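# Four arms pull a dust sheet off and lay it flat

## Task

Using the four table-mounted arms (table centre at x = 0, y = 0 in the scene frame, tabletop at z = 0.72 m), lift the dust sheet off the objects it covers and lay it out flat on the tabletop, entirely on the table and not overlapping any object. Each corner of the sheet has a foam knob. Then open the grippers and pull the arms away. The sheet must stay in place on its own, with no robot holding it. Do not disturb the objects: any that end up shifted, leaning or knocked over count against the result.

## Robot and tools

Robots: four identical i2rt Big YAM arms named arm1, arm2, arm3 and arm4, all bolted to one table. Each has six revolute joints, a two-finger gripper, and a camera on its wrist. With joints 1 and 6 at 0 and the hand held level and forward, the wrist camera sits on top of the hand looking toward the fingertips. The hand reaches roughly 1.0 m from the joint-1 axis. Two fixed room cameras, cam_high and cam_room_a, belong to no arm.

Frames: one shared scene frame. Its origin is on the floor and +z points up. The table centre is at x = 0, y = 0 and the tabletop is at z = 0.72 m. "hand" is the point halfway between the fingertips. Its z axis runs along the fingers and its y axis is the direction the fingers open and close. Hand poses are computed from each arm's true foot pose, which is never printed. The calibration lines give each camera's intrinsics and its world-to-camera transform. These can be slightly off, and wrist-camera poses inherit any error in the joint readings.

execute_actions(actions, cameras):
- actions is a list holding either one action or nothing. An empty list only reports state and images.
- The action is an object keyed by arm name ("arm1" to "arm4"). Each arm maps to {"joints": {...}}.
- Each value inside joints is an absolute target, not an offset. Arm joints are in radians; the gripper is in metres.
- joint1_rad, -2.879 to 2.879: spins the arm about its foot; positive is counter-clockwise seen from above; 0 points where the foot faces.
- joint2_rad, 0 to 3.141: shoulder; 0 has the upper arm pointing back roughly level; increasing raises it and then brings it forward.
- joint3_rad, 0 to 3.019: elbow; 0 is fully folded; increasing opens it.
- joint4_rad, -1.692 to 1.57: hand pitch; positive tips the fingers up.
- joint5_rad, -1.57 to 1.57: sideways swing of the hand; positive goes to the arm's right.
- joint6_rad, -2.094 to 2.094: hand roll; positive is clockwise seen from behind the hand.
- gripper_m, 0 to 0.093: the gap between the fingertips. Each finger pad grips with about 50 to 62 N at most, less on some units.
- Completion tolerances are ±0.045, 0.14, 0.09, 0.055, 0.03 and 0.035 rad for joints 1 to 6, and ±0.003 m for the gripper.
- Every named motion starts at once, but they may finish at different moments. Each joint moves at its own speed, so the hand can sweep a wide path between two postures.
- A joint or arm you leave out may keep driving toward its previous target.
- An unknown key or an out-of-range value rejects the entire call, and nothing moves.
- cameras lists which images to return: any of arm1_cam_wrist to arm4_cam_wrist, cam_high, cam_room_a, or "all". Omitting it, null, or ["all"] returns every camera; [] returns none. The "pictures" line gives the order of the images.

wait(seconds): 0 to 10. Sends no new command, lets the simulation run, and returns state and images.

zoom_image(camera, region): gives an enlarged view of the latest full image from that camera. region is [x0, y0, x1, y1] in pixels, measured from the top-left corner, and may span at most 504 by 504.

read_manual(section): returns only the URDF licence text ("licences"). It moves nothing.

finished_scene(scene): ends the current scene, given by its number, once the last command has been held. It cannot be undone. Call it only when the sheet lies flat on its own and every arm has let go and moved away.

Reading results: joint_positions reports angles in rad and the gripper in m. joint_status tells how each commanded motion ended:
- "off_target": the joint stopped short and may still be pushing.
- "contact_stop" or "time_out": the joint now holds where it stopped. A timed-out joint may keep a target a little ahead of it and keep pushing; on_its_own lists such joints.
- "not_followed" together with "joint command not followed" and a cause line: a self-collision or arm-to-arm check blocked that arm's joint targets. Its gripper command still runs, and the blocked targets may be retried later until you send targets that pass.
- In on_its_own, "held at" is the target a joint is holding, not where the joint is.
- Joint torques are raw drive outputs with per-unit offset and noise, so they are only a rough hint of contact.
- MOTOR HOT appears from 85 °C. At 100 °C an OVER-TEMPERATURE FAULT drops the whole arm, and its keys show "limit_stop_at_motor_heat"; resend the targets once it has cooled.
- If any call reports a stop, the remaining motion, wait and finish calls in that same reply are skipped.

Cautions:
- The arms keep pushing after contact, and they push hard. Send a stalled joint its current reading to relieve the strain; long pushing or holding a load overheats motors. A joint carrying weight sags.
- Small target changes may not move a joint.
- Hard pressing between two arms fails the task and ends the run. Hard impacts may do the same. The collision guard can react late and ignores fingers, gripper housings and wrist cameras. Nothing in the state reports arm-to-arm contact.
- Arms do not wait for one another.
- Never knock a rigid object off the work area, which is a failure. Avoid bumping, tipping or dragging the covered objects.
- Avoid drops, slips and slams. Loose items may occasionally get nudged by outside disturbances.
- While you are thinking, the arms hold their last command.

Each tool is called after "Call:" by a JSON object that holds its "op" and its "data".

## Session

Call:
{"op": "execute_actions", "data": {"actions": []}}

Scene clock: 0.00 s.
Joint torques (N m, as the arm reports them, + toward a larger angle): no reading
arm1.joint_positions: joint1_rad=-0.194 joint2_rad=+0.410 joint3_rad=+1.489 joint4_rad=-1.350 joint5_rad=-0.292 joint6_rad=+0.724 gripper_m=+0.094
arm1.joint_status: not commanded
arm1.hand: x=+0.2816 y=+0.5664 z=+1.3681 quat_wxyz=(-0.544, -0.757, -0.241, +0.271) (m; scene frame)
arm2.joint_positions: joint1_rad=+0.249 joint2_rad=+0.271 joint3_rad=+1.696 joint4_rad=-1.424 joint5_rad=+0.262 joint6_rad=+0.039 gripper_m=+0.095
arm2.joint_status: not commanded
arm2.hand: x=-0.4975 y=+0.7663 z=+1.4469 quat_wxyz=(-0.541, -0.475, -0.523, +0.456) (m; scene frame)
arm3.joint_positions: joint1_rad=+0.208 joint2_rad=+0.383 joint3_rad=+1.495 joint4_rad=-1.503 joint5_rad=+0.050 joint6_rad=+0.437 gripper_m=+0.094
arm3.joint_status: not commanded
arm3.hand: x=-0.4558 y=-0.6082 z=+1.3680 quat_wxyz=(-0.354, +0.379, -0.737, -0.433) (m; scene frame)
arm4.joint_positions: joint1_rad=-0.076 joint2_rad=+0.422 joint3_rad=+1.487 joint4_rad=-1.226 joint5_rad=+0.169 joint6_rad=-0.597 gripper_m=+0.094
arm4.joint_status: not commanded
arm4.hand: x=+0.3110 y=-0.6658 z=+1.4432 quat_wxyz=(-0.596, +0.652, -0.394, -0.254) (m; scene frame)
pictures: arm1_cam_wrist, arm2_cam_wrist, arm3_cam_wrist, arm4_cam_wrist, cam_high, cam_room_a
Images, in order (width x height): arm1_cam_wrist 616x616, arm2_cam_wrist 616x616, arm3_cam_wrist 616x616, arm4_cam_wrist 616x616, cam_high 504x504, cam_room_a 504x504.

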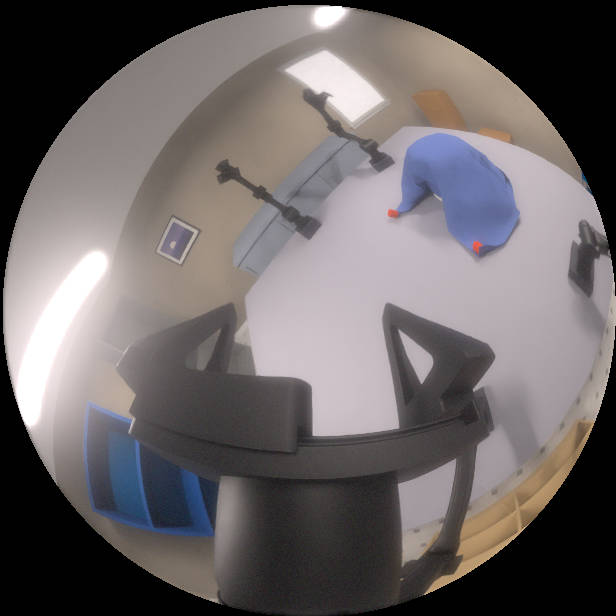

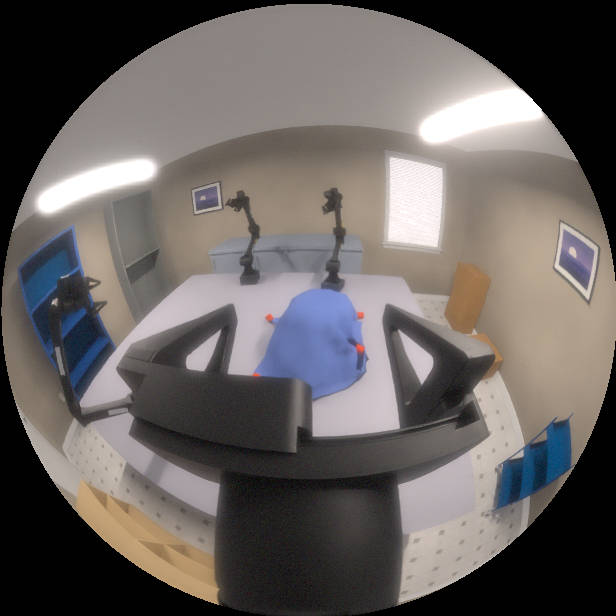

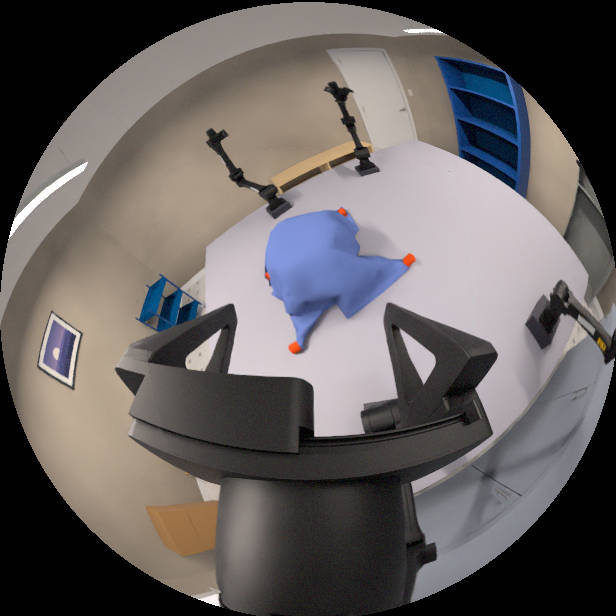

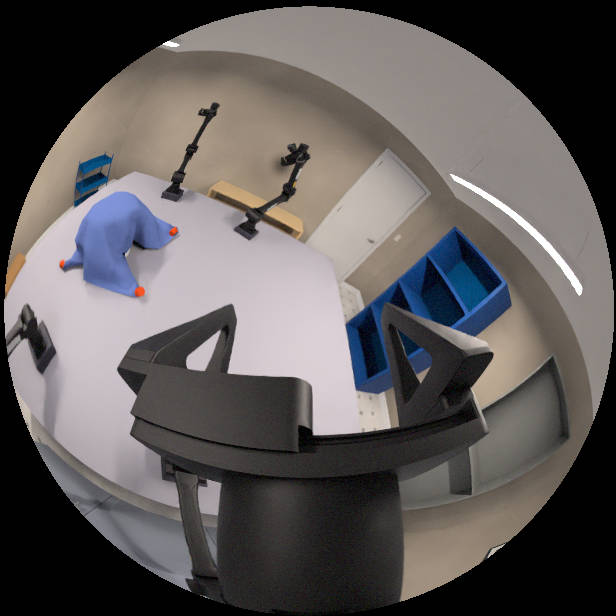

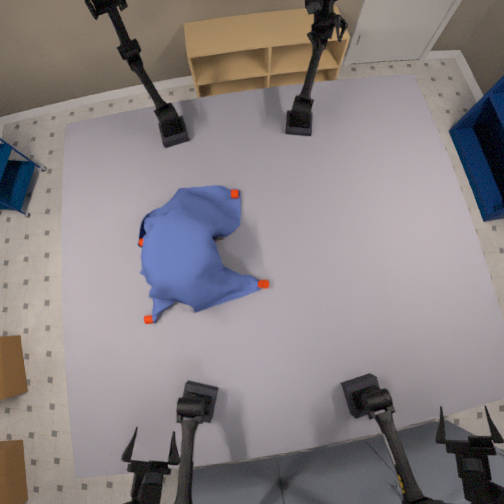

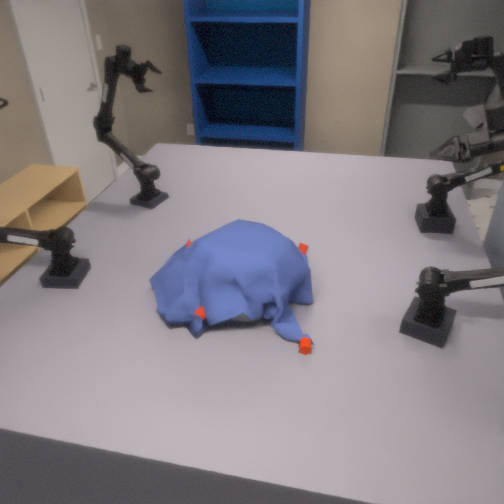

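Call:
{"op": "execute_actions", "data": {"actions": [{"arm1":{"joints":{"joint1_rad":-0.593,"joint2_rad":1.885,"joint3_rad":1.557,"joint4_rad":-1.243,"joint5_rad":0,"joint6_rad":0}},"arm2":{"joints":{"joint1_rad":-0.416,"joint2_rad":1.817,"joint3_rad":1.962,"joint4_rad":-1.145,"joint5_rad":0,"joint6_rad":0}},"arm3":{"joints":{"joint1_rad":0.772,"joint2_rad":1.688,"joint3_rad":1.182,"joint4_rad":-1.065,"joint5_rad":0,"joint6_rad":0}},"arm4":{"joints":{"joint1_rad":0.426,"joint2_rad":2.318,"joint3_rad":2.146,"joint4_rad":-1.399,"joint5_rad":0,"joint6_rad":0}}}]}}

Scene clock: 100.53 s.
Joint torques (N m, as the arm reports them, + toward a larger angle): arm1=[ -2.22 -18.07   8.76   0.01   0.09  -0.13] | arm2=[  0.17 -19.18  13.01   0.58   0.02   0.  ] | arm3=[  0.7  -13.51   9.07   0.53  -0.01  -0.23] | arm4=[  1.85 -21.44   9.76   0.16  -0.05   0.16]
arm1.joint_positions: joint1_rad=-0.587 joint2_rad=+1.874 joint3_rad=+1.556 joint4_rad=-1.245 joint5_rad=-0.002 joint6_rad=+0.009 gripper_m=+0.094
arm1.joint_status: all done
arm1.hand: x=-0.1376 y=+0.3184 z=+0.8577 quat_wxyz=(+0.001, -0.937, -0.349, +0.003) (m; scene frame)
arm2.joint_positions: joint1_rad=-0.412 joint2_rad=+1.826 joint3_rad=+1.912 joint4_rad=-1.143 joint5_rad=-0.001 joint6_rad=+0.014 gripper_m=+0.095
arm2.joint_status: all done
arm2.hand: x=-0.6250 y=+0.0959 z=+1.0706 quat_wxyz=(-0.156, -0.772, -0.583, +0.201) (m; scene frame)
arm3.joint_positions: joint1_rad=+0.775 joint2_rad=+1.693 joint3_rad=+1.181 joint4_rad=-1.072 joint5_rad=+0.001 joint6_rad=+0.013 gripper_m=+0.094
arm3.joint_status: all done
arm3.hand: x=-0.6610 y=-0.2687 z=+0.8493 quat_wxyz=(-0.001, +0.833, -0.553, +0.007) (m; scene frame)
arm4.joint_positions: joint1_rad=+0.421 joint2_rad=+2.316 joint3_rad=+2.125 joint4_rad=-1.383 joint5_rad=+0.002 joint6_rad=-0.008 gripper_m=+0.094
arm4.joint_status: all done
arm4.hand: x=-0.0680 y=-0.1893 z=+0.8455 quat_wxyz=(+0.000, +0.869, -0.495, +0.002) (m; scene frame)
pictures: arm1_cam_wrist, arm2_cam_wrist, arm3_cam_wrist, arm4_cam_wrist, cam_high, cam_room_a
camera_calibration (this result's frames):
arm1_cam_wrist: T_world_to_cam=[[-0.661397, 0.750008, -0.00644743, -0.323067], [0.605357, 0.538872, 0.585798, -0.583723], [0.442828, 0.383542, -0.810431, 0.758302], [0, 0, 0, 1]] pos_world=[-0.196111, 0.266014, 0.954413]
arm2_cam_wrist: T_world_to_cam=[[-0.957966, 0.285357, -0.0295318, -0.587716], [0.280635, 0.953495, 0.109965, -0.0345673], [0.0595376, 0.0970547, -0.993497, 1.21984], [0, 0, 0, 1]] pos_world=[-0.625938, 0.0822769, 1.19836]
arm3_cam_wrist: T_world_to_cam=[[0.921228, 0.388977, 0.0059595, 0.71101], [0.313363, -0.751054, 0.581138, -0.479502], [0.230525, -0.533493, -0.813783, 0.825513], [0, 0, 0, 1]] pos_world=[-0.695045, -0.196292, 0.946208]
arm4_cam_wrist: T_world_to_cam=[[0.862786, 0.505559, 0.00321558, 0.155283], [0.410251, -0.703822, 0.579939, -0.587322], [0.295457, -0.499044, -0.814653, 0.735778], [0, 0, 0, 1]] pos_world=[-0.110417, -0.124688, 0.939516]
Images, in order (width x height): arm1_cam_wrist 616x616, arm2_cam_wrist 616x616, arm3_cam_wrist 616x616, arm4_cam_wrist 616x616, cam_high 504x504, cam_room_a 504x504.

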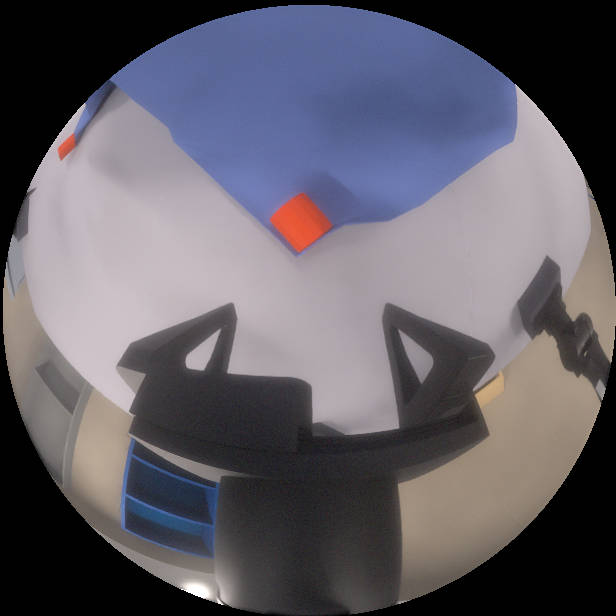

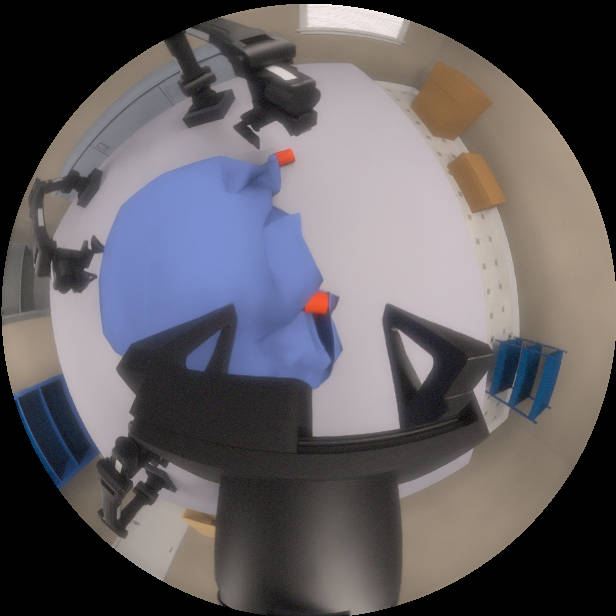

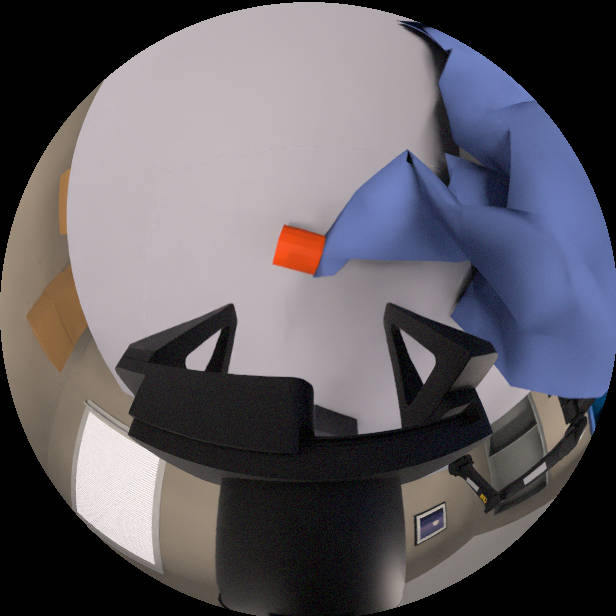

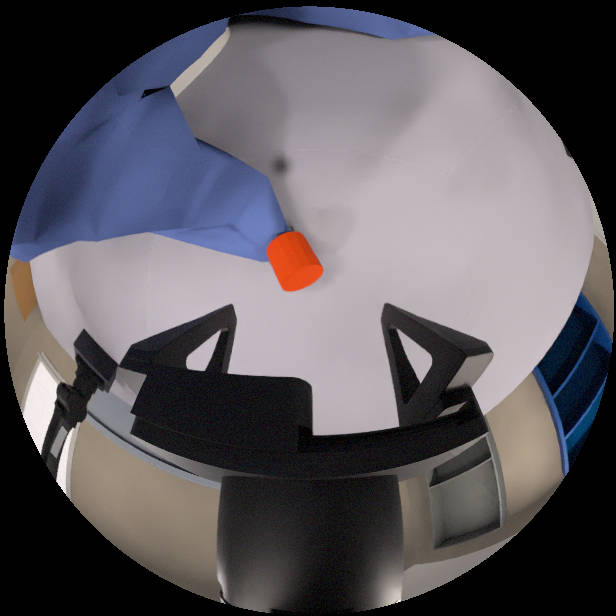

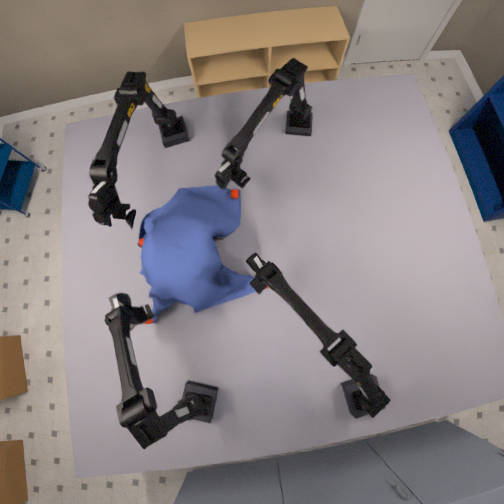

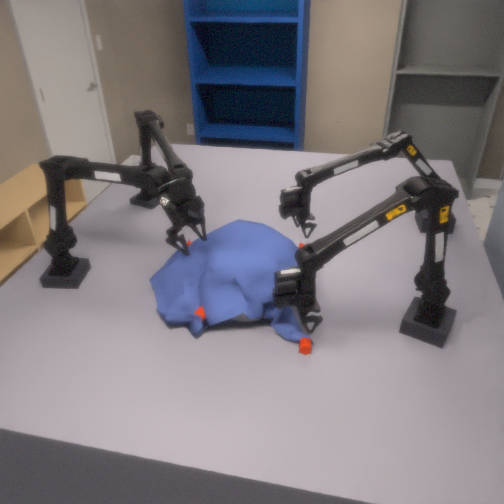

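Call:
{"op": "zoom_image", "data": {"camera": "arm1_cam_wrist", "region": [220, 150, 380, 310]}}

Call:
{"op": "zoom_image", "data": {"camera": "arm2_cam_wrist", "region": [240, 230, 400, 390]}}

Call:
{"op": "zoom_image", "data": {"camera": "cam_room_a", "region": [130, 200, 330, 370]}}

Region (220, 150, 380, 310) of arm1_cam_wrist's 616x616 image, scaled by 3.150, with more detail than that image has.

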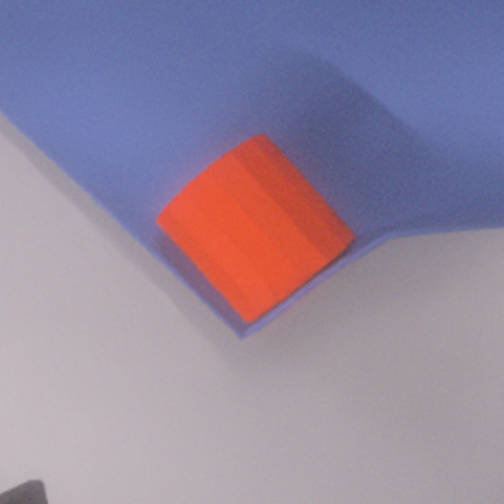

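Region (240, 230, 400, 390) of arm2_cam_wrist's 616x616 image, scaled by 3.150, with more detail than that image has.

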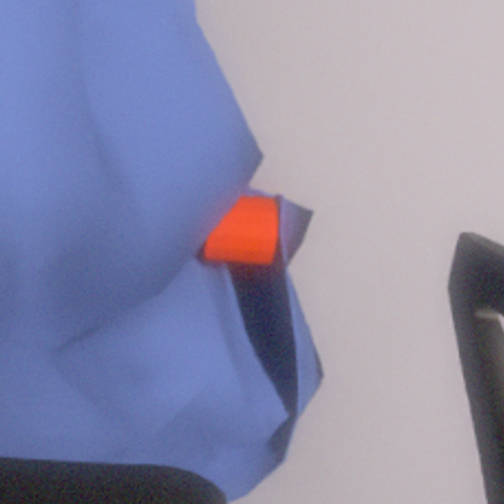

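Region (130, 200, 330, 370) of cam_room_a's 504x504 image, scaled by 2.520, with more detail than that image has; it fills the top 428 rows of this view, and the rest is white.

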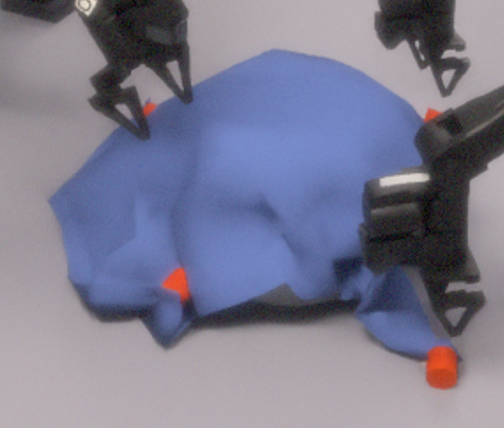

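Call:
{"op": "execute_actions", "data": {"actions": [{"arm1":{"joints":{"joint1_rad":-0.575,"joint2_rad":2.07,"joint3_rad":1.563,"joint4_rad":-1.06,"joint6_rad":-0.7}},"arm2":{"joints":{"joint1_rad":-0.534,"joint2_rad":2.151,"joint3_rad":2.04,"joint4_rad":-1.445,"joint5_rad":-0.4,"joint6_rad":1.57}},"arm3":{"joints":{"joint1_rad":0.795,"joint2_rad":1.855,"joint3_rad":1.094,"joint4_rad":-0.81,"joint6_rad":-1.36}},"arm4":{"joints":{"joint1_rad":0.448,"joint2_rad":2.395,"joint3_rad":2.02,"joint4_rad":-1.19,"joint6_rad":-0.5}}}]}}

Scene clock: 151.37 s.
Joint torques (N m, as the arm reports them, + toward a larger angle): arm1=[ -0.21 -21.55   8.36   0.38  -0.12  -0.1 ] | arm2=[  0.89 -22.05  11.17  -0.64  -0.29   0.3 ] | arm3=[  1.3  -14.15   7.77   0.53  -0.12  -0.25] | arm4=[  1.77 -22.28   8.03   1.36  -0.08   0.03]
arm1.joint_positions: joint1_rad=-0.585 joint2_rad=+2.071 joint3_rad=+1.556 joint4_rad=-1.071 joint5_rad=+0.003 joint6_rad=-0.691 gripper_m=+0.094
arm1.joint_status: all done
arm1.hand: x=-0.1582 y=+0.3005 z=+0.7476 quat_wxyz=(+0.004, -0.760, -0.650, -0.008) (m; scene frame)
arm2.joint_positions: joint1_rad=-0.536 joint2_rad=+2.157 joint3_rad=+2.004 joint4_rad=-1.438 joint5_rad=-0.398 joint6_rad=+1.555 gripper_m=+0.095
arm2.joint_status: all done
arm2.hand: x=-0.6351 y=+0.1200 z=+0.8899 quat_wxyz=(-0.031, -0.963, +0.184, -0.195) (m; scene frame)
arm3.joint_positions: joint1_rad=+0.788 joint2_rad=+1.866 joint3_rad=+1.086 joint4_rad=-0.820 joint5_rad=+0.001 joint6_rad=-1.345 gripper_m=+0.094
arm3.joint_status: all done
arm3.hand: x=-0.6644 y=-0.2741 z=+0.7430 quat_wxyz=(+0.011, +0.995, +0.100, +0.009) (m; scene frame)
arm4.joint_positions: joint1_rad=+0.448 joint2_rad=+2.396 joint3_rad=+2.015 joint4_rad=-1.207 joint5_rad=+0.002 joint6_rad=-0.492 gripper_m=+0.094
arm4.joint_status: all done
arm4.hand: x=-0.0807 y=-0.2044 z=+0.7506 quat_wxyz=(+0.006, +0.966, -0.259, +0.007) (m; scene frame)
pictures: arm1_cam_wrist, arm2_cam_wrist, arm3_cam_wrist, arm4_cam_wrist, cam_high, cam_room_a
camera_calibration (this result's frames):
arm1_cam_wrist: T_world_to_cam=[[-0.989185, 0.145954, -0.0144824, -0.188348], [0.107594, 0.789203, 0.604634, -0.665204], [0.0996784, 0.596537, -0.796371, 0.556251], [0, 0, 0, 1]] pos_world=[-0.170185, 0.220646, 0.84246]
arm2_cam_wrist: T_world_to_cam=[[0.390375, 0.920616, 0.00854463, 0.136654], [0.477862, -0.210546, 0.85283, -0.43095], [0.786928, -0.32884, -0.522119, 1.13218], [0, 0, 0, 1]] pos_world=[-0.738353, 0.155764, 0.957491]
arm3_cam_wrist: T_world_to_cam=[[-0.198789, 0.97964, -0.0280973, 0.159949], [0.792155, 0.177493, 0.583941, 0.149732], [0.577038, 0.0938234, -0.81131, 1.13724], [0, 0, 0, 1]] pos_world=[-0.743047, -0.289968, 0.839715]
arm4_cam_wrist: T_world_to_cam=[[0.504856, 0.863189, -0.00511487, 0.224713], [0.698187, -0.404852, 0.590449, -0.461233], [0.507598, -0.301662, -0.807059, 0.706455], [0, 0, 0, 1]] pos_world=[-0.150015, -0.16759, 0.843635]
Images, in order (width x height): arm1_cam_wrist 616x616, arm2_cam_wrist 616x616, arm3_cam_wrist 616x616, arm4_cam_wrist 616x616, cam_high 504x504, cam_room_a 504x504.

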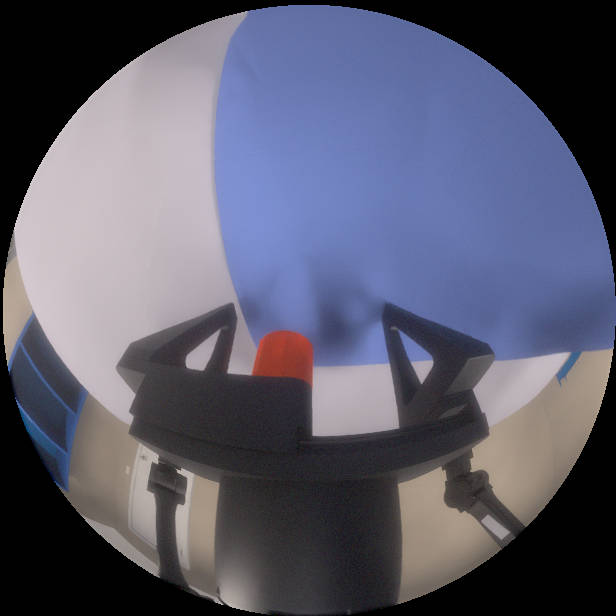

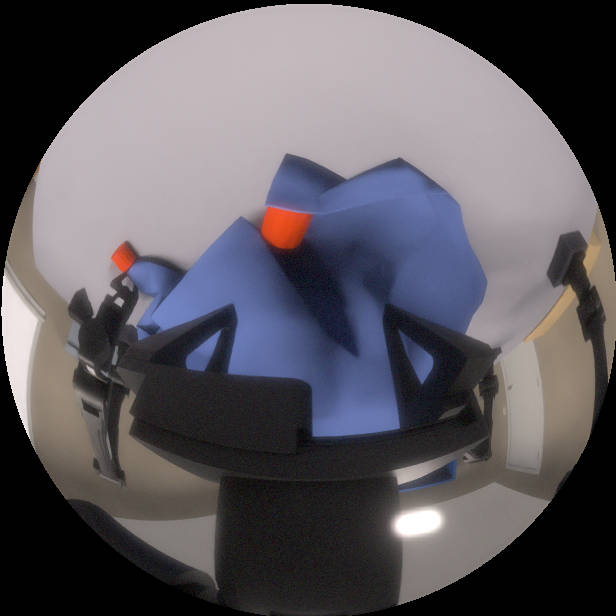

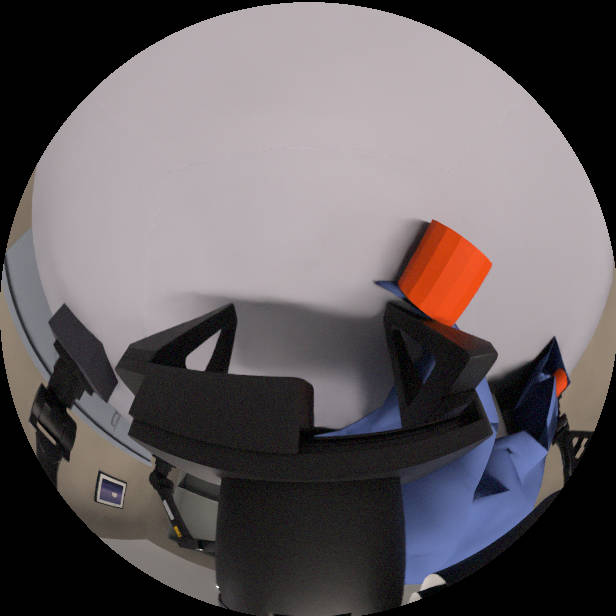

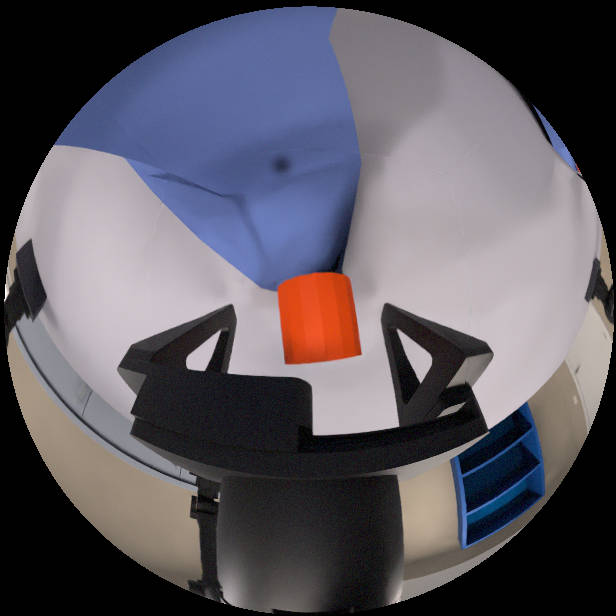

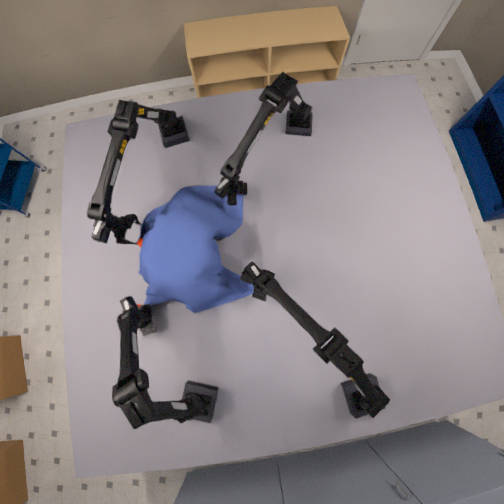

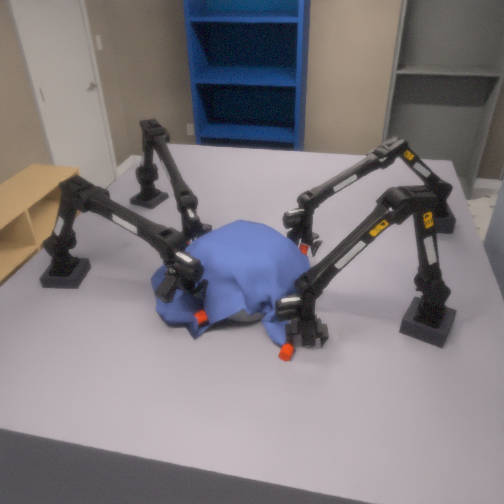

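Call:
{"op": "execute_actions", "data": {"actions": [{"arm1":{"joints":{"joint1_rad":-0.618,"joint2_rad":1.985,"joint3_rad":1.414,"joint4_rad":-0.99}},"arm2":{"joints":{"joint1_rad":-0.518,"joint2_rad":2.295,"joint3_rad":2.04,"joint4_rad":-1.27,"joint6_rad":1.7}},"arm3":{"joints":{"joint2_rad":1.69,"joint3_rad":1.18,"joint4_rad":-1.07}},"arm4":{"joints":{"gripper_m":0.0}}}], "cameras": ["arm1_cam_wrist","arm2_cam_wrist"]}}

Call:
{"op": "execute_actions", "data": {"actions": [{"arm3":{"joints":{"joint1_rad":0.828,"joint2_rad":1.867,"joint3_rad":1.435,"joint4_rad":-1.139,"joint6_rad":-0.9}}}], "cameras": ["arm3_cam_wrist","arm4_cam_wrist","cam_room_a"]}}

Scene clock: 187.20 s.
Joint torques (N m, as the arm reports them, + toward a larger angle): arm1=[ -2.64 -19.47   6.98   0.33  -0.05  -0.12] | arm2=[  1.19 -24.52  10.19   0.02  -0.25   0.24] | arm3=[  1.35 -11.81  10.88  -0.2   -0.12  -0.23] | arm4=[  1.65 -21.81   8.01   1.34  -0.07   0.02]
arm1.joint_positions: joint1_rad=-0.615 joint2_rad=+1.986 joint3_rad=+1.423 joint4_rad=-1.002 joint5_rad=+0.002 joint6_rad=-0.691 gripper_m=+0.094
arm1.joint_status: all done
arm1.hand: x=-0.1459 y=+0.3338 z=+0.7510 quat_wxyz=(+0.004, -0.770, -0.639, +0.002) (m; scene frame)
arm2.joint_positions: joint1_rad=-0.525 joint2_rad=+2.317 joint3_rad=+2.010 joint4_rad=-1.281 joint5_rad=-0.398 joint6_rad=+1.685 gripper_m=+0.095
arm2.joint_status: all done
arm2.hand: x=-0.6384 y=+0.0916 z=+0.7871 quat_wxyz=(-0.018, -0.950, +0.240, -0.196) (m; scene frame)
arm3.joint_positions: joint1_rad=+0.788 joint2_rad=+1.679 joint3_rad=+1.153 joint4_rad=-1.062 joint5_rad=+0.001 joint6_rad=-1.346 gripper_m=+0.094
arm3.joint_status: all done
arm3.hand: x=-0.6631 y=-0.2790 z=+0.8466 quat_wxyz=(+0.005, +0.995, +0.100, +0.007) (m; scene frame)
arm4.joint_positions: joint1_rad=+0.448 joint2_rad=+2.396 joint3_rad=+2.015 joint4_rad=-1.207 joint5_rad=+0.002 joint6_rad=-0.493 gripper_m=+0.037
arm4.joint_status: gripper_m off_target (ended at +0.037, target +0.000)
arm4.hand: x=-0.0807 y=-0.2044 z=+0.7506 quat_wxyz=(+0.006, +0.966, -0.259, +0.007) (m; scene frame)
pictures: arm1_cam_wrist, arm2_cam_wrist
camera_calibration (this result's frames):
arm1_cam_wrist: T_world_to_cam=[[-0.984481, 0.17548, -0.00213107, -0.199468], [0.140174, 0.793596, 0.592079, -0.682103], [0.105589, 0.582591, -0.805877, 0.550624], [0, 0, 0, 1]] pos_world=[-0.158899, 0.255528, 0.847168]
arm2_cam_wrist: T_world_to_cam=[[0.487541, 0.871354, 0.0551909, 0.194795], [0.436813, -0.298162, 0.848701, -0.362637], [0.755975, -0.389669, -0.525985, 1.06064], [0, 0, 0, 1]] pos_world=[-0.738381, 0.135436, 0.854898]
Images, in order (width x height): arm1_cam_wrist 616x616, arm2_cam_wrist 616x616.

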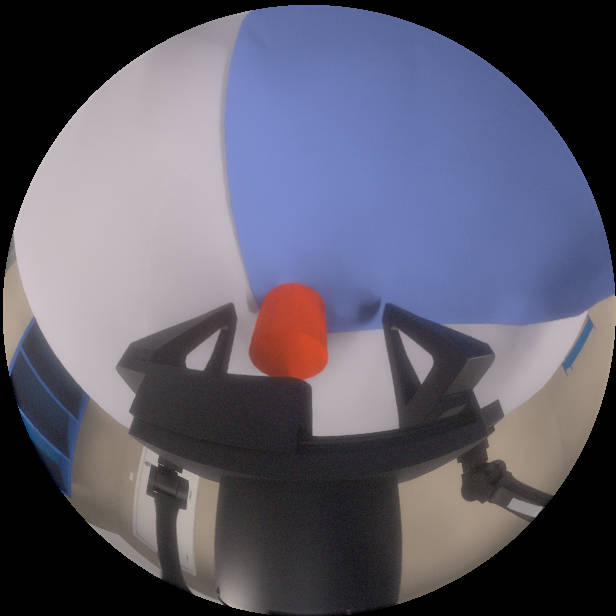

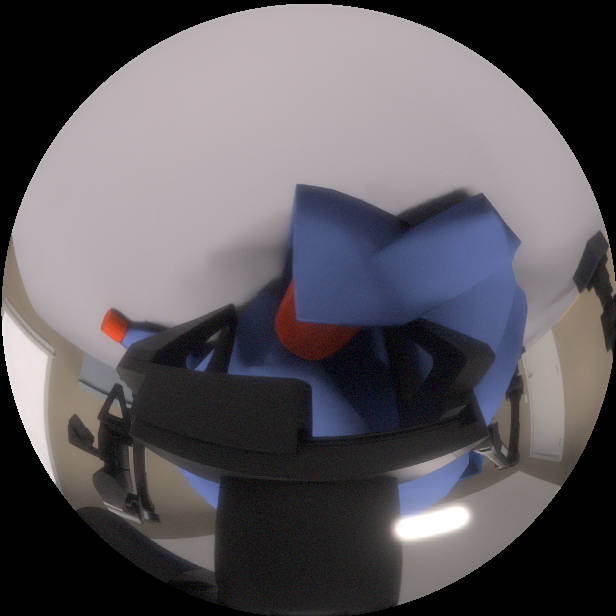

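Scene clock: 188.67 s.
Joint torques (N m, as the arm reports them, + toward a larger angle): arm1=[ -2.15 -19.59   6.86   0.32  -0.04  -0.07] | arm2=[  1.13 -25.07  10.25  -0.07  -0.27   0.28] | arm3=[  1.   -15.51  12.5   -0.19  -0.1    0.07] | arm4=[  1.83 -22.04   7.97   1.45  -0.09   0.02]
arm1.joint_positions: joint1_rad=-0.615 joint2_rad=+1.986 joint3_rad=+1.423 joint4_rad=-1.002 joint5_rad=+0.002 joint6_rad=-0.691 gripper_m=+0.094
arm1.joint_status: not commanded
arm1.hand: x=-0.1459 y=+0.3338 z=+0.7510 quat_wxyz=(+0.004, -0.770, -0.639, +0.002) (m; scene frame)
arm2.joint_positions: joint1_rad=-0.525 joint2_rad=+2.317 joint3_rad=+2.010 joint4_rad=-1.281 joint5_rad=-0.398 joint6_rad=+1.686 gripper_m=+0.095
arm2.joint_status: not commanded
arm2.hand: x=-0.6384 y=+0.0916 z=+0.7871 quat_wxyz=(-0.018, -0.950, +0.240, -0.196) (m; scene frame)
arm3.joint_positions: joint1_rad=+0.827 joint2_rad=+1.873 joint3_rad=+1.391 joint4_rad=-1.131 joint5_rad=+0.001 joint6_rad=-0.914 gripper_m=+0.094
arm3.joint_status: all done
arm3.hand: x=-0.7108 y=-0.2232 z=+0.8332 quat_wxyz=(+0.015, +0.995, -0.096, +0.015) (m; scene frame)
arm4.joint_positions: joint1_rad=+0.448 joint2_rad=+2.396 joint3_rad=+2.015 joint4_rad=-1.207 joint5_rad=+0.002 joint6_rad=-0.493 gripper_m=+0.037
arm4.joint_status: not commanded
arm4.hand: x=-0.0807 y=-0.2044 z=+0.7506 quat_wxyz=(+0.006, +0.966, -0.259, +0.007) (m; scene frame)
pictures: arm3_cam_wrist, arm4_cam_wrist, cam_room_a
camera_calibration (this result's frames):
arm3_cam_wrist: T_world_to_cam=[[0.19068, 0.981175, -0.0306001, 0.382654], [0.790049, -0.134887, 0.59802, 0.0418747], [0.582635, -0.138206, -0.800896, 1.1759], [0, 0, 0, 1]] pos_world=[-0.791171, -0.207285, 0.928445]
arm4_cam_wrist: T_world_to_cam=[[0.504197, 0.863573, -0.00512709, 0.224748], [0.698502, -0.404315, 0.590444, -0.461095], [0.507819, -0.301281, -0.807062, 0.706553], [0, 0, 0, 1]] pos_world=[-0.150042, -0.167642, 0.843635]
Images, in order (width x height): arm3_cam_wrist 616x616, arm4_cam_wrist 616x616, cam_room_a 504x504.

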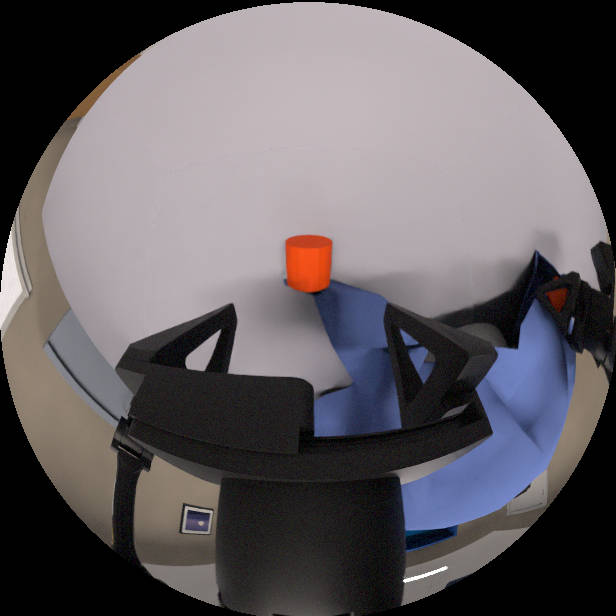

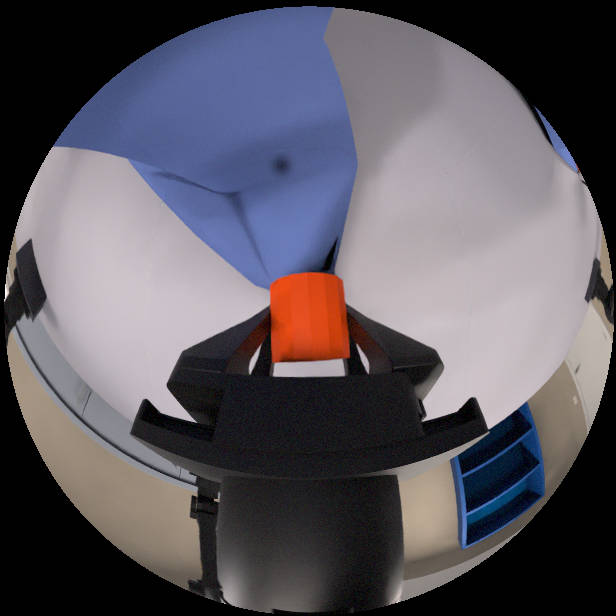

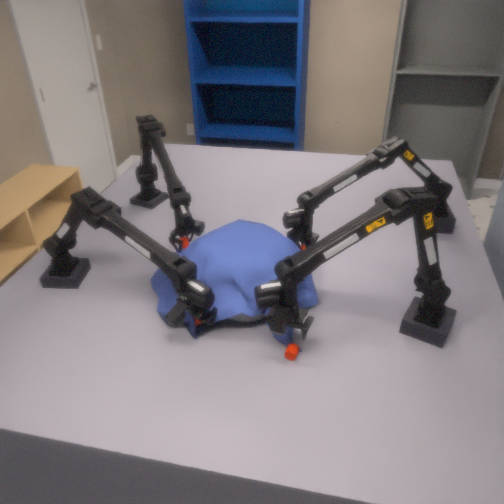

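Call:
{"op": "execute_actions", "data": {"actions": [{"arm1":{"joints":{"gripper_m":0}},"arm2":{"joints":{"gripper_m":0}},"arm3":{"joints":{"joint2_rad":1.965,"joint3_rad":1.29,"joint4_rad":-0.875}}}], "cameras": ["arm1_cam_wrist","arm2_cam_wrist","arm3_cam_wrist"]}}

Scene clock: 196.07 s.
Joint torques (N m, as the arm reports them, + toward a larger angle): arm1=[ -1.13 -18.27   7.08   0.35  -0.1   -0.12] | arm2=[  1.35 -25.14  10.16   0.01  -0.31   0.3 ] | arm3=[  0.87 -16.62   8.4    0.61  -0.1    0.05] | arm4=[  1.61 -21.9    8.01   1.37  -0.08   0.04]
arm1.joint_positions: joint1_rad=-0.615 joint2_rad=+1.986 joint3_rad=+1.423 joint4_rad=-1.002 joint5_rad=+0.002 joint6_rad=-0.691 gripper_m=+0.038
arm1.joint_status: gripper_m off_target (ended at +0.038, target +0.000)
arm1.hand: x=-0.1459 y=+0.3337 z=+0.7510 quat_wxyz=(+0.004, -0.769, -0.639, +0.002) (m; scene frame)
arm2.joint_positions: joint1_rad=-0.525 joint2_rad=+2.317 joint3_rad=+2.010 joint4_rad=-1.281 joint5_rad=-0.398 joint6_rad=+1.686 gripper_m=+0.042
arm2.joint_status: gripper_m off_target (ended at +0.042, target +0.000)
arm2.hand: x=-0.6384 y=+0.0916 z=+0.7871 quat_wxyz=(-0.018, -0.950, +0.241, -0.196) (m; scene frame)
arm3.joint_positions: joint1_rad=+0.827 joint2_rad=+1.977 joint3_rad=+1.282 joint4_rad=-0.885 joint5_rad=+0.001 joint6_rad=-0.913 gripper_m=+0.094
arm3.joint_status: all done
arm3.hand: x=-0.7091 y=-0.2249 z=+0.7453 quat_wxyz=(+0.001, +0.995, -0.097, +0.006) (m; scene frame)
arm4.joint_positions: joint1_rad=+0.448 joint2_rad=+2.396 joint3_rad=+2.015 joint4_rad=-1.207 joint5_rad=+0.002 joint6_rad=-0.493 gripper_m=+0.037
arm4.joint_status: not commanded
arm4.hand: x=-0.0807 y=-0.2044 z=+0.7506 quat_wxyz=(+0.006, +0.966, -0.259, +0.007) (m; scene frame)
pictures: arm1_cam_wrist, arm2_cam_wrist, arm3_cam_wrist
camera_calibration (this result's frames):
arm1_cam_wrist: T_world_to_cam=[[-0.984547, 0.175103, -0.00242354, -0.199082], [0.139725, 0.793821, 0.591882, -0.682062], [0.105564, 0.582398, -0.806021, 0.550817], [0, 0, 0, 1]] pos_world=[-0.158851, 0.2555, 0.847188]
arm2_cam_wrist: T_world_to_cam=[[0.488149, 0.870995, 0.0554811, 0.194988], [0.436519, -0.298705, 0.848662, -0.362744], [0.755753, -0.390054, -0.526019, 1.06056], [0, 0, 0, 1]] pos_world=[-0.738357, 0.135488, 0.854901]
arm3_cam_wrist: T_world_to_cam=[[0.191255, 0.981533, -0.0036822, 0.361766], [0.798879, -0.153483, 0.58158, 0.107169], [0.570275, -0.114172, -0.813481, 1.1103], [0, 0, 0, 1]] pos_world=[-0.787982, -0.211872, 0.842214]
Images, in order (width x height): arm1_cam_wrist 616x616, arm2_cam_wrist 616x616, arm3_cam_wrist 616x616.

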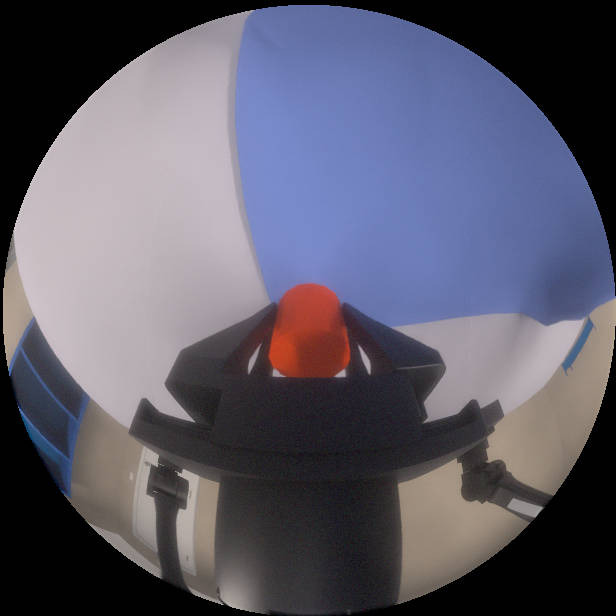

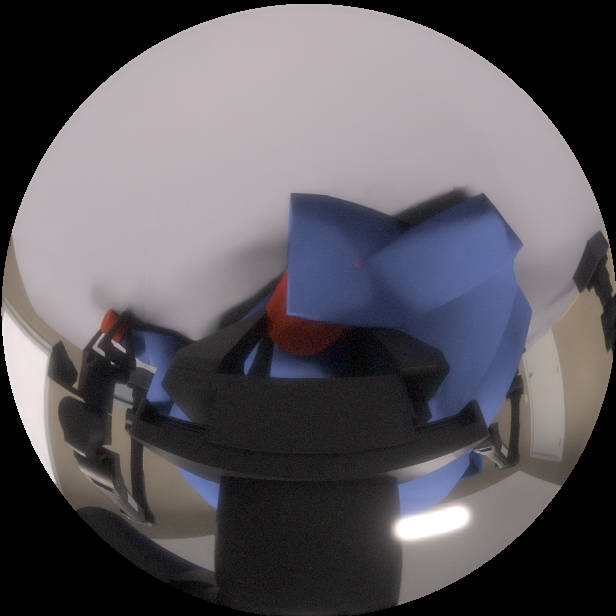

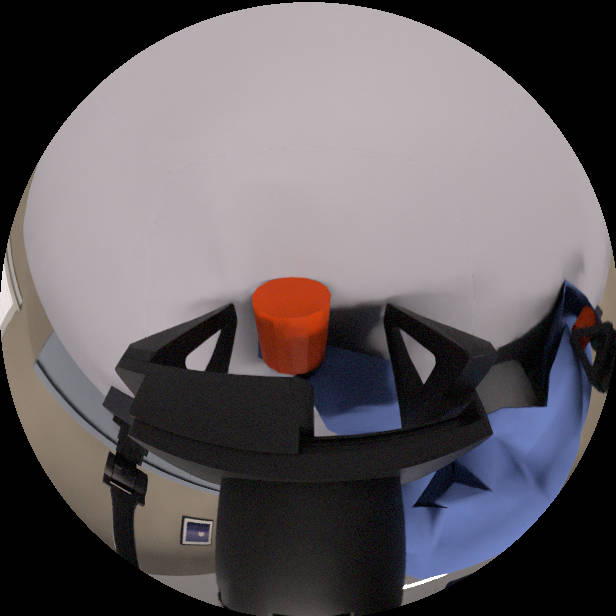

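Call:
{"op": "execute_actions", "data": {"actions": [{"arm3":{"joints":{"gripper_m":0}}}], "cameras": []}}

Call:
{"op": "execute_actions", "data": {"actions": [{"arm1":{"joints":{"joint1_rad":-0.575,"joint2_rad":1.431,"joint3_rad":1.64,"joint4_rad":-1.49}},"arm2":{"joints":{"joint1_rad":-0.78,"joint2_rad":1.427,"joint3_rad":1.58,"joint4_rad":-1.44,"joint5_rad":0}},"arm3":{"joints":{"joint1_rad":0.92,"joint2_rad":1.418,"joint3_rad":1.55,"joint4_rad":-1.40}},"arm4":{"joints":{"joint1_rad":0.507,"joint2_rad":1.799,"joint3_rad":1.95,"joint4_rad":-1.44}}}], "cameras": ["cam_high","cam_room_a"]}}

Scene clock: 220.90 s.
Joint torques (N m, as the arm reports them, + toward a larger angle): arm1=[ -2.25 -19.01   6.9    0.16  -0.09  -0.04] | arm2=[  1.02 -24.44  10.24  -0.19  -0.34   0.27] | arm3=[  0.95 -16.44   8.45   0.57  -0.1    0.05] | arm4=[  1.47 -21.93   7.98   1.39  -0.08   0.03]
arm1.joint_positions: joint1_rad=-0.615 joint2_rad=+1.986 joint3_rad=+1.423 joint4_rad=-1.002 joint5_rad=+0.002 joint6_rad=-0.691 gripper_m=+0.038
arm1.joint_status: not commanded
arm1.hand: x=-0.1459 y=+0.3337 z=+0.7510 quat_wxyz=(+0.004, -0.769, -0.639, +0.002) (m; scene frame)
arm2.joint_positions: joint1_rad=-0.525 joint2_rad=+2.317 joint3_rad=+2.010 joint4_rad=-1.281 joint5_rad=-0.398 joint6_rad=+1.686 gripper_m=+0.042
arm2.joint_status: not commanded
arm2.hand: x=-0.6384 y=+0.0916 z=+0.7871 quat_wxyz=(-0.018, -0.950, +0.241, -0.196) (m; scene frame)
arm3.joint_positions: joint1_rad=+0.827 joint2_rad=+1.977 joint3_rad=+1.282 joint4_rad=-0.885 joint5_rad=+0.000 joint6_rad=-0.913 gripper_m=+0.039
arm3.joint_status: gripper_m off_target (ended at +0.039, target +0.000)
arm3.hand: x=-0.7091 y=-0.2250 z=+0.7453 quat_wxyz=(+0.001, +0.995, -0.097, +0.006) (m; scene frame)
arm4.joint_positions: joint1_rad=+0.448 joint2_rad=+2.396 joint3_rad=+2.015 joint4_rad=-1.207 joint5_rad=+0.002 joint6_rad=-0.493 gripper_m=+0.037
arm4.joint_status: not commanded
arm4.hand: x=-0.0807 y=-0.2044 z=+0.7506 quat_wxyz=(+0.006, +0.966, -0.259, +0.007) (m; scene frame)
pictures: none
No camera images: the call's "cameras" was empty. Leave "cameras" out to get every camera's image.

Scene clock: 222.73 s.
Joint torques (N m, as the arm reports them, + toward a larger angle): arm1=[ -1.84 -12.27  10.22   0.    -0.1   -0.1 ] | arm2=[ -0.25 -12.5    9.82   0.06   0.26   0.19] | arm3=[  0.63 -11.64  11.7    0.57   0.     0.07] | arm4=[  1.35 -15.97   9.49   0.62  -0.06   0.04]
arm1.joint_positions: joint1_rad=-0.577 joint2_rad=+1.434 joint3_rad=+1.634 joint4_rad=-1.480 joint5_rad=+0.002 joint6_rad=-0.692 gripper_m=+0.038
arm1.joint_status: all done
arm1.hand: x=-0.0729 y=+0.3682 z=+1.1067 quat_wxyz=(+0.001, -0.749, -0.647, +0.144) (m; scene frame)
arm2.joint_positions: joint1_rad=-0.768 joint2_rad=+1.435 joint3_rad=+1.565 joint4_rad=-1.437 joint5_rad=-0.004 joint6_rad=+1.691 gripper_m=+0.042
arm2.joint_status: all done
arm2.hand: x=-0.7248 y=+0.3655 z=+1.0994 quat_wxyz=(-0.128, -0.924, +0.359, +0.031) (m; scene frame)
arm3.joint_positions: joint1_rad=+0.924 joint2_rad=+1.428 joint3_rad=+1.537 joint4_rad=-1.394 joint5_rad=-0.002 joint6_rad=-0.912 gripper_m=+0.039
arm3.joint_status: all done
arm3.hand: x=-0.7346 y=-0.2863 z=+1.1044 quat_wxyz=(-0.119, +0.989, -0.047, -0.079) (m; scene frame)
arm4.joint_positions: joint1_rad=+0.510 joint2_rad=+1.797 joint3_rad=+1.939 joint4_rad=-1.423 joint5_rad=+0.001 joint6_rad=-0.493 gripper_m=+0.037
arm4.joint_status: all done
arm4.hand: x=-0.0732 y=-0.2893 z=+1.1036 quat_wxyz=(-0.096, +0.963, -0.226, -0.108) (m; scene frame)
pictures: cam_high, cam_room_a
Images, in order (width x height): cam_high 504x504, cam_room_a 504x504.

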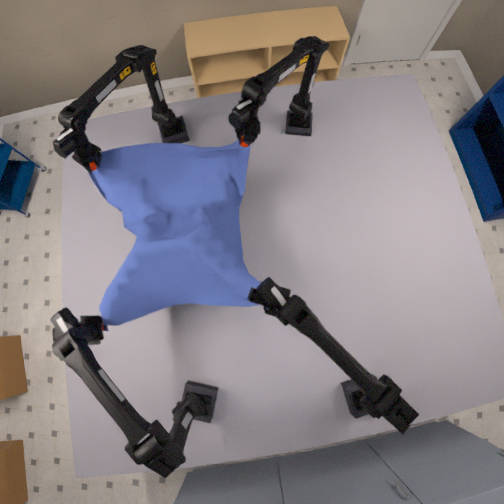

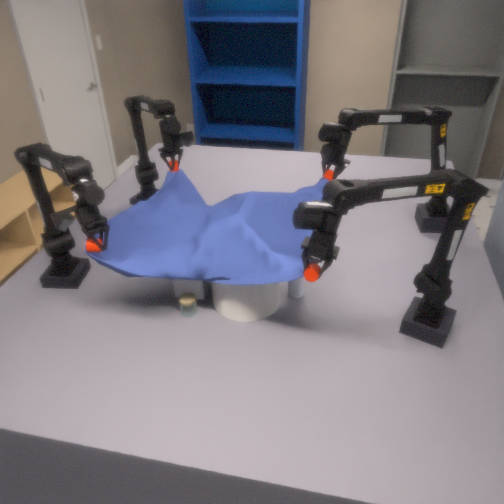

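Call:
{"op": "execute_actions", "data": {"actions": [{"arm1":{"joints":{"joint1_rad":-0.627,"joint2_rad":1.286,"joint3_rad":1.825,"joint4_rad":-1.54}},"arm2":{"joints":{"joint1_rad":-0.86,"joint2_rad":1.28,"joint3_rad":1.78,"joint4_rad":-1.47}},"arm3":{"joints":{"joint1_rad":0.985,"joint2_rad":1.255,"joint3_rad":1.715,"joint4_rad":-1.44}},"arm4":{"joints":{"joint1_rad":0.533,"joint2_rad":1.582,"joint3_rad":2.0,"joint4_rad":-1.40}}}], "cameras": ["cam_high","cam_room_a","arm4_cam_wrist"]}}

Scene clock: 239.60 s.
Joint torques (N m, as the arm reports them, + toward a larger angle): arm1=[-1.15 -8.46 10.75  0.67 -0.09 -0.11] | arm2=[ 0.24 -9.13  9.92  0.52  0.41  0.17] | arm3=[ 0.21 -8.52 12.52  1.09  0.02  0.09] | arm4=[  2.02 -11.51  11.01   2.42  -0.07   0.06]
arm1.joint_positions: joint1_rad=-0.628 joint2_rad=+1.280 joint3_rad=+1.800 joint4_rad=-1.529 joint5_rad=+0.002 joint6_rad=-0.692 gripper_m=+0.038
arm1.joint_status: all done
arm1.hand: x=-0.0561 y=+0.4123 z=+1.2460 quat_wxyz=(+0.005, -0.743, -0.610, +0.276) (m; scene frame)
arm2.joint_positions: joint1_rad=-0.858 joint2_rad=+1.291 joint3_rad=+1.758 joint4_rad=-1.466 joint5_rad=-0.008 joint6_rad=+1.691 gripper_m=+0.042
arm2.joint_status: all done
arm2.hand: x=-0.7425 y=+0.4101 z=+1.2508 quat_wxyz=(-0.272, -0.878, +0.386, +0.079) (m; scene frame)
arm3.joint_positions: joint1_rad=+0.990 joint2_rad=+1.259 joint3_rad=+1.689 joint4_rad=-1.435 joint5_rad=-0.001 joint6_rad=-0.912 gripper_m=+0.039
arm3.joint_status: all done
arm3.hand: x=-0.7415 y=-0.3332 z=+1.2471 quat_wxyz=(-0.226, +0.960, -0.014, -0.165) (m; scene frame)
arm4.joint_positions: joint1_rad=+0.529 joint2_rad=+1.574 joint3_rad=+1.968 joint4_rad=-1.418 joint5_rad=+0.001 joint6_rad=-0.493 gripper_m=+0.037
arm4.joint_status: all done
arm4.hand: x=-0.0530 y=-0.3363 z=+1.2466 quat_wxyz=(-0.177, +0.939, -0.212, -0.204) (m; scene frame)
pictures: arm4_cam_wrist, cam_high, cam_room_a
camera_calibration (this result's frames):
arm4_cam_wrist: T_world_to_cam=[[0.474609, 0.845218, 0.245668, 0.00682174], [0.850779, -0.512071, 0.118146, -0.266063], [0.225659, 0.152936, -0.962127, 1.38411], [0, 0, 0, 1]] pos_world=[-0.0892127, -0.353689, 1.36145]
Images, in order (width x height): arm4_cam_wrist 616x616, cam_high 504x504, cam_room_a 504x504.

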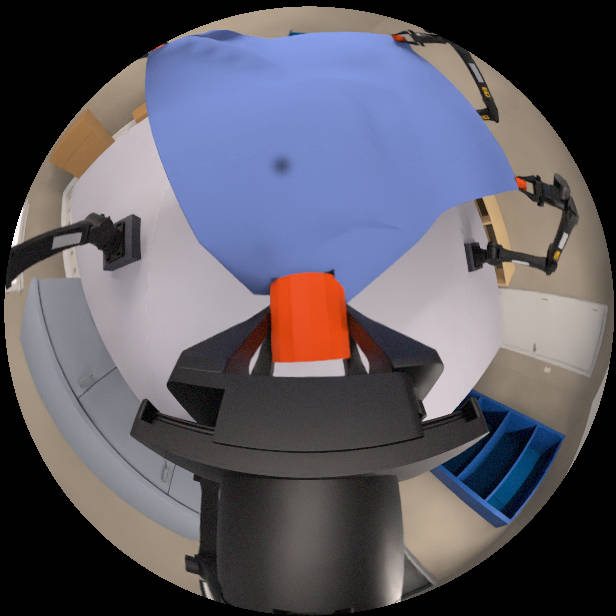

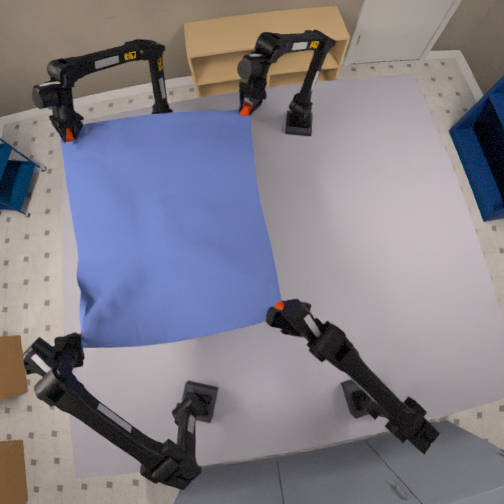

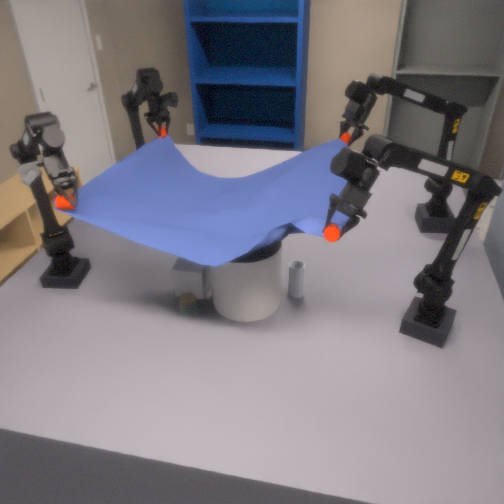

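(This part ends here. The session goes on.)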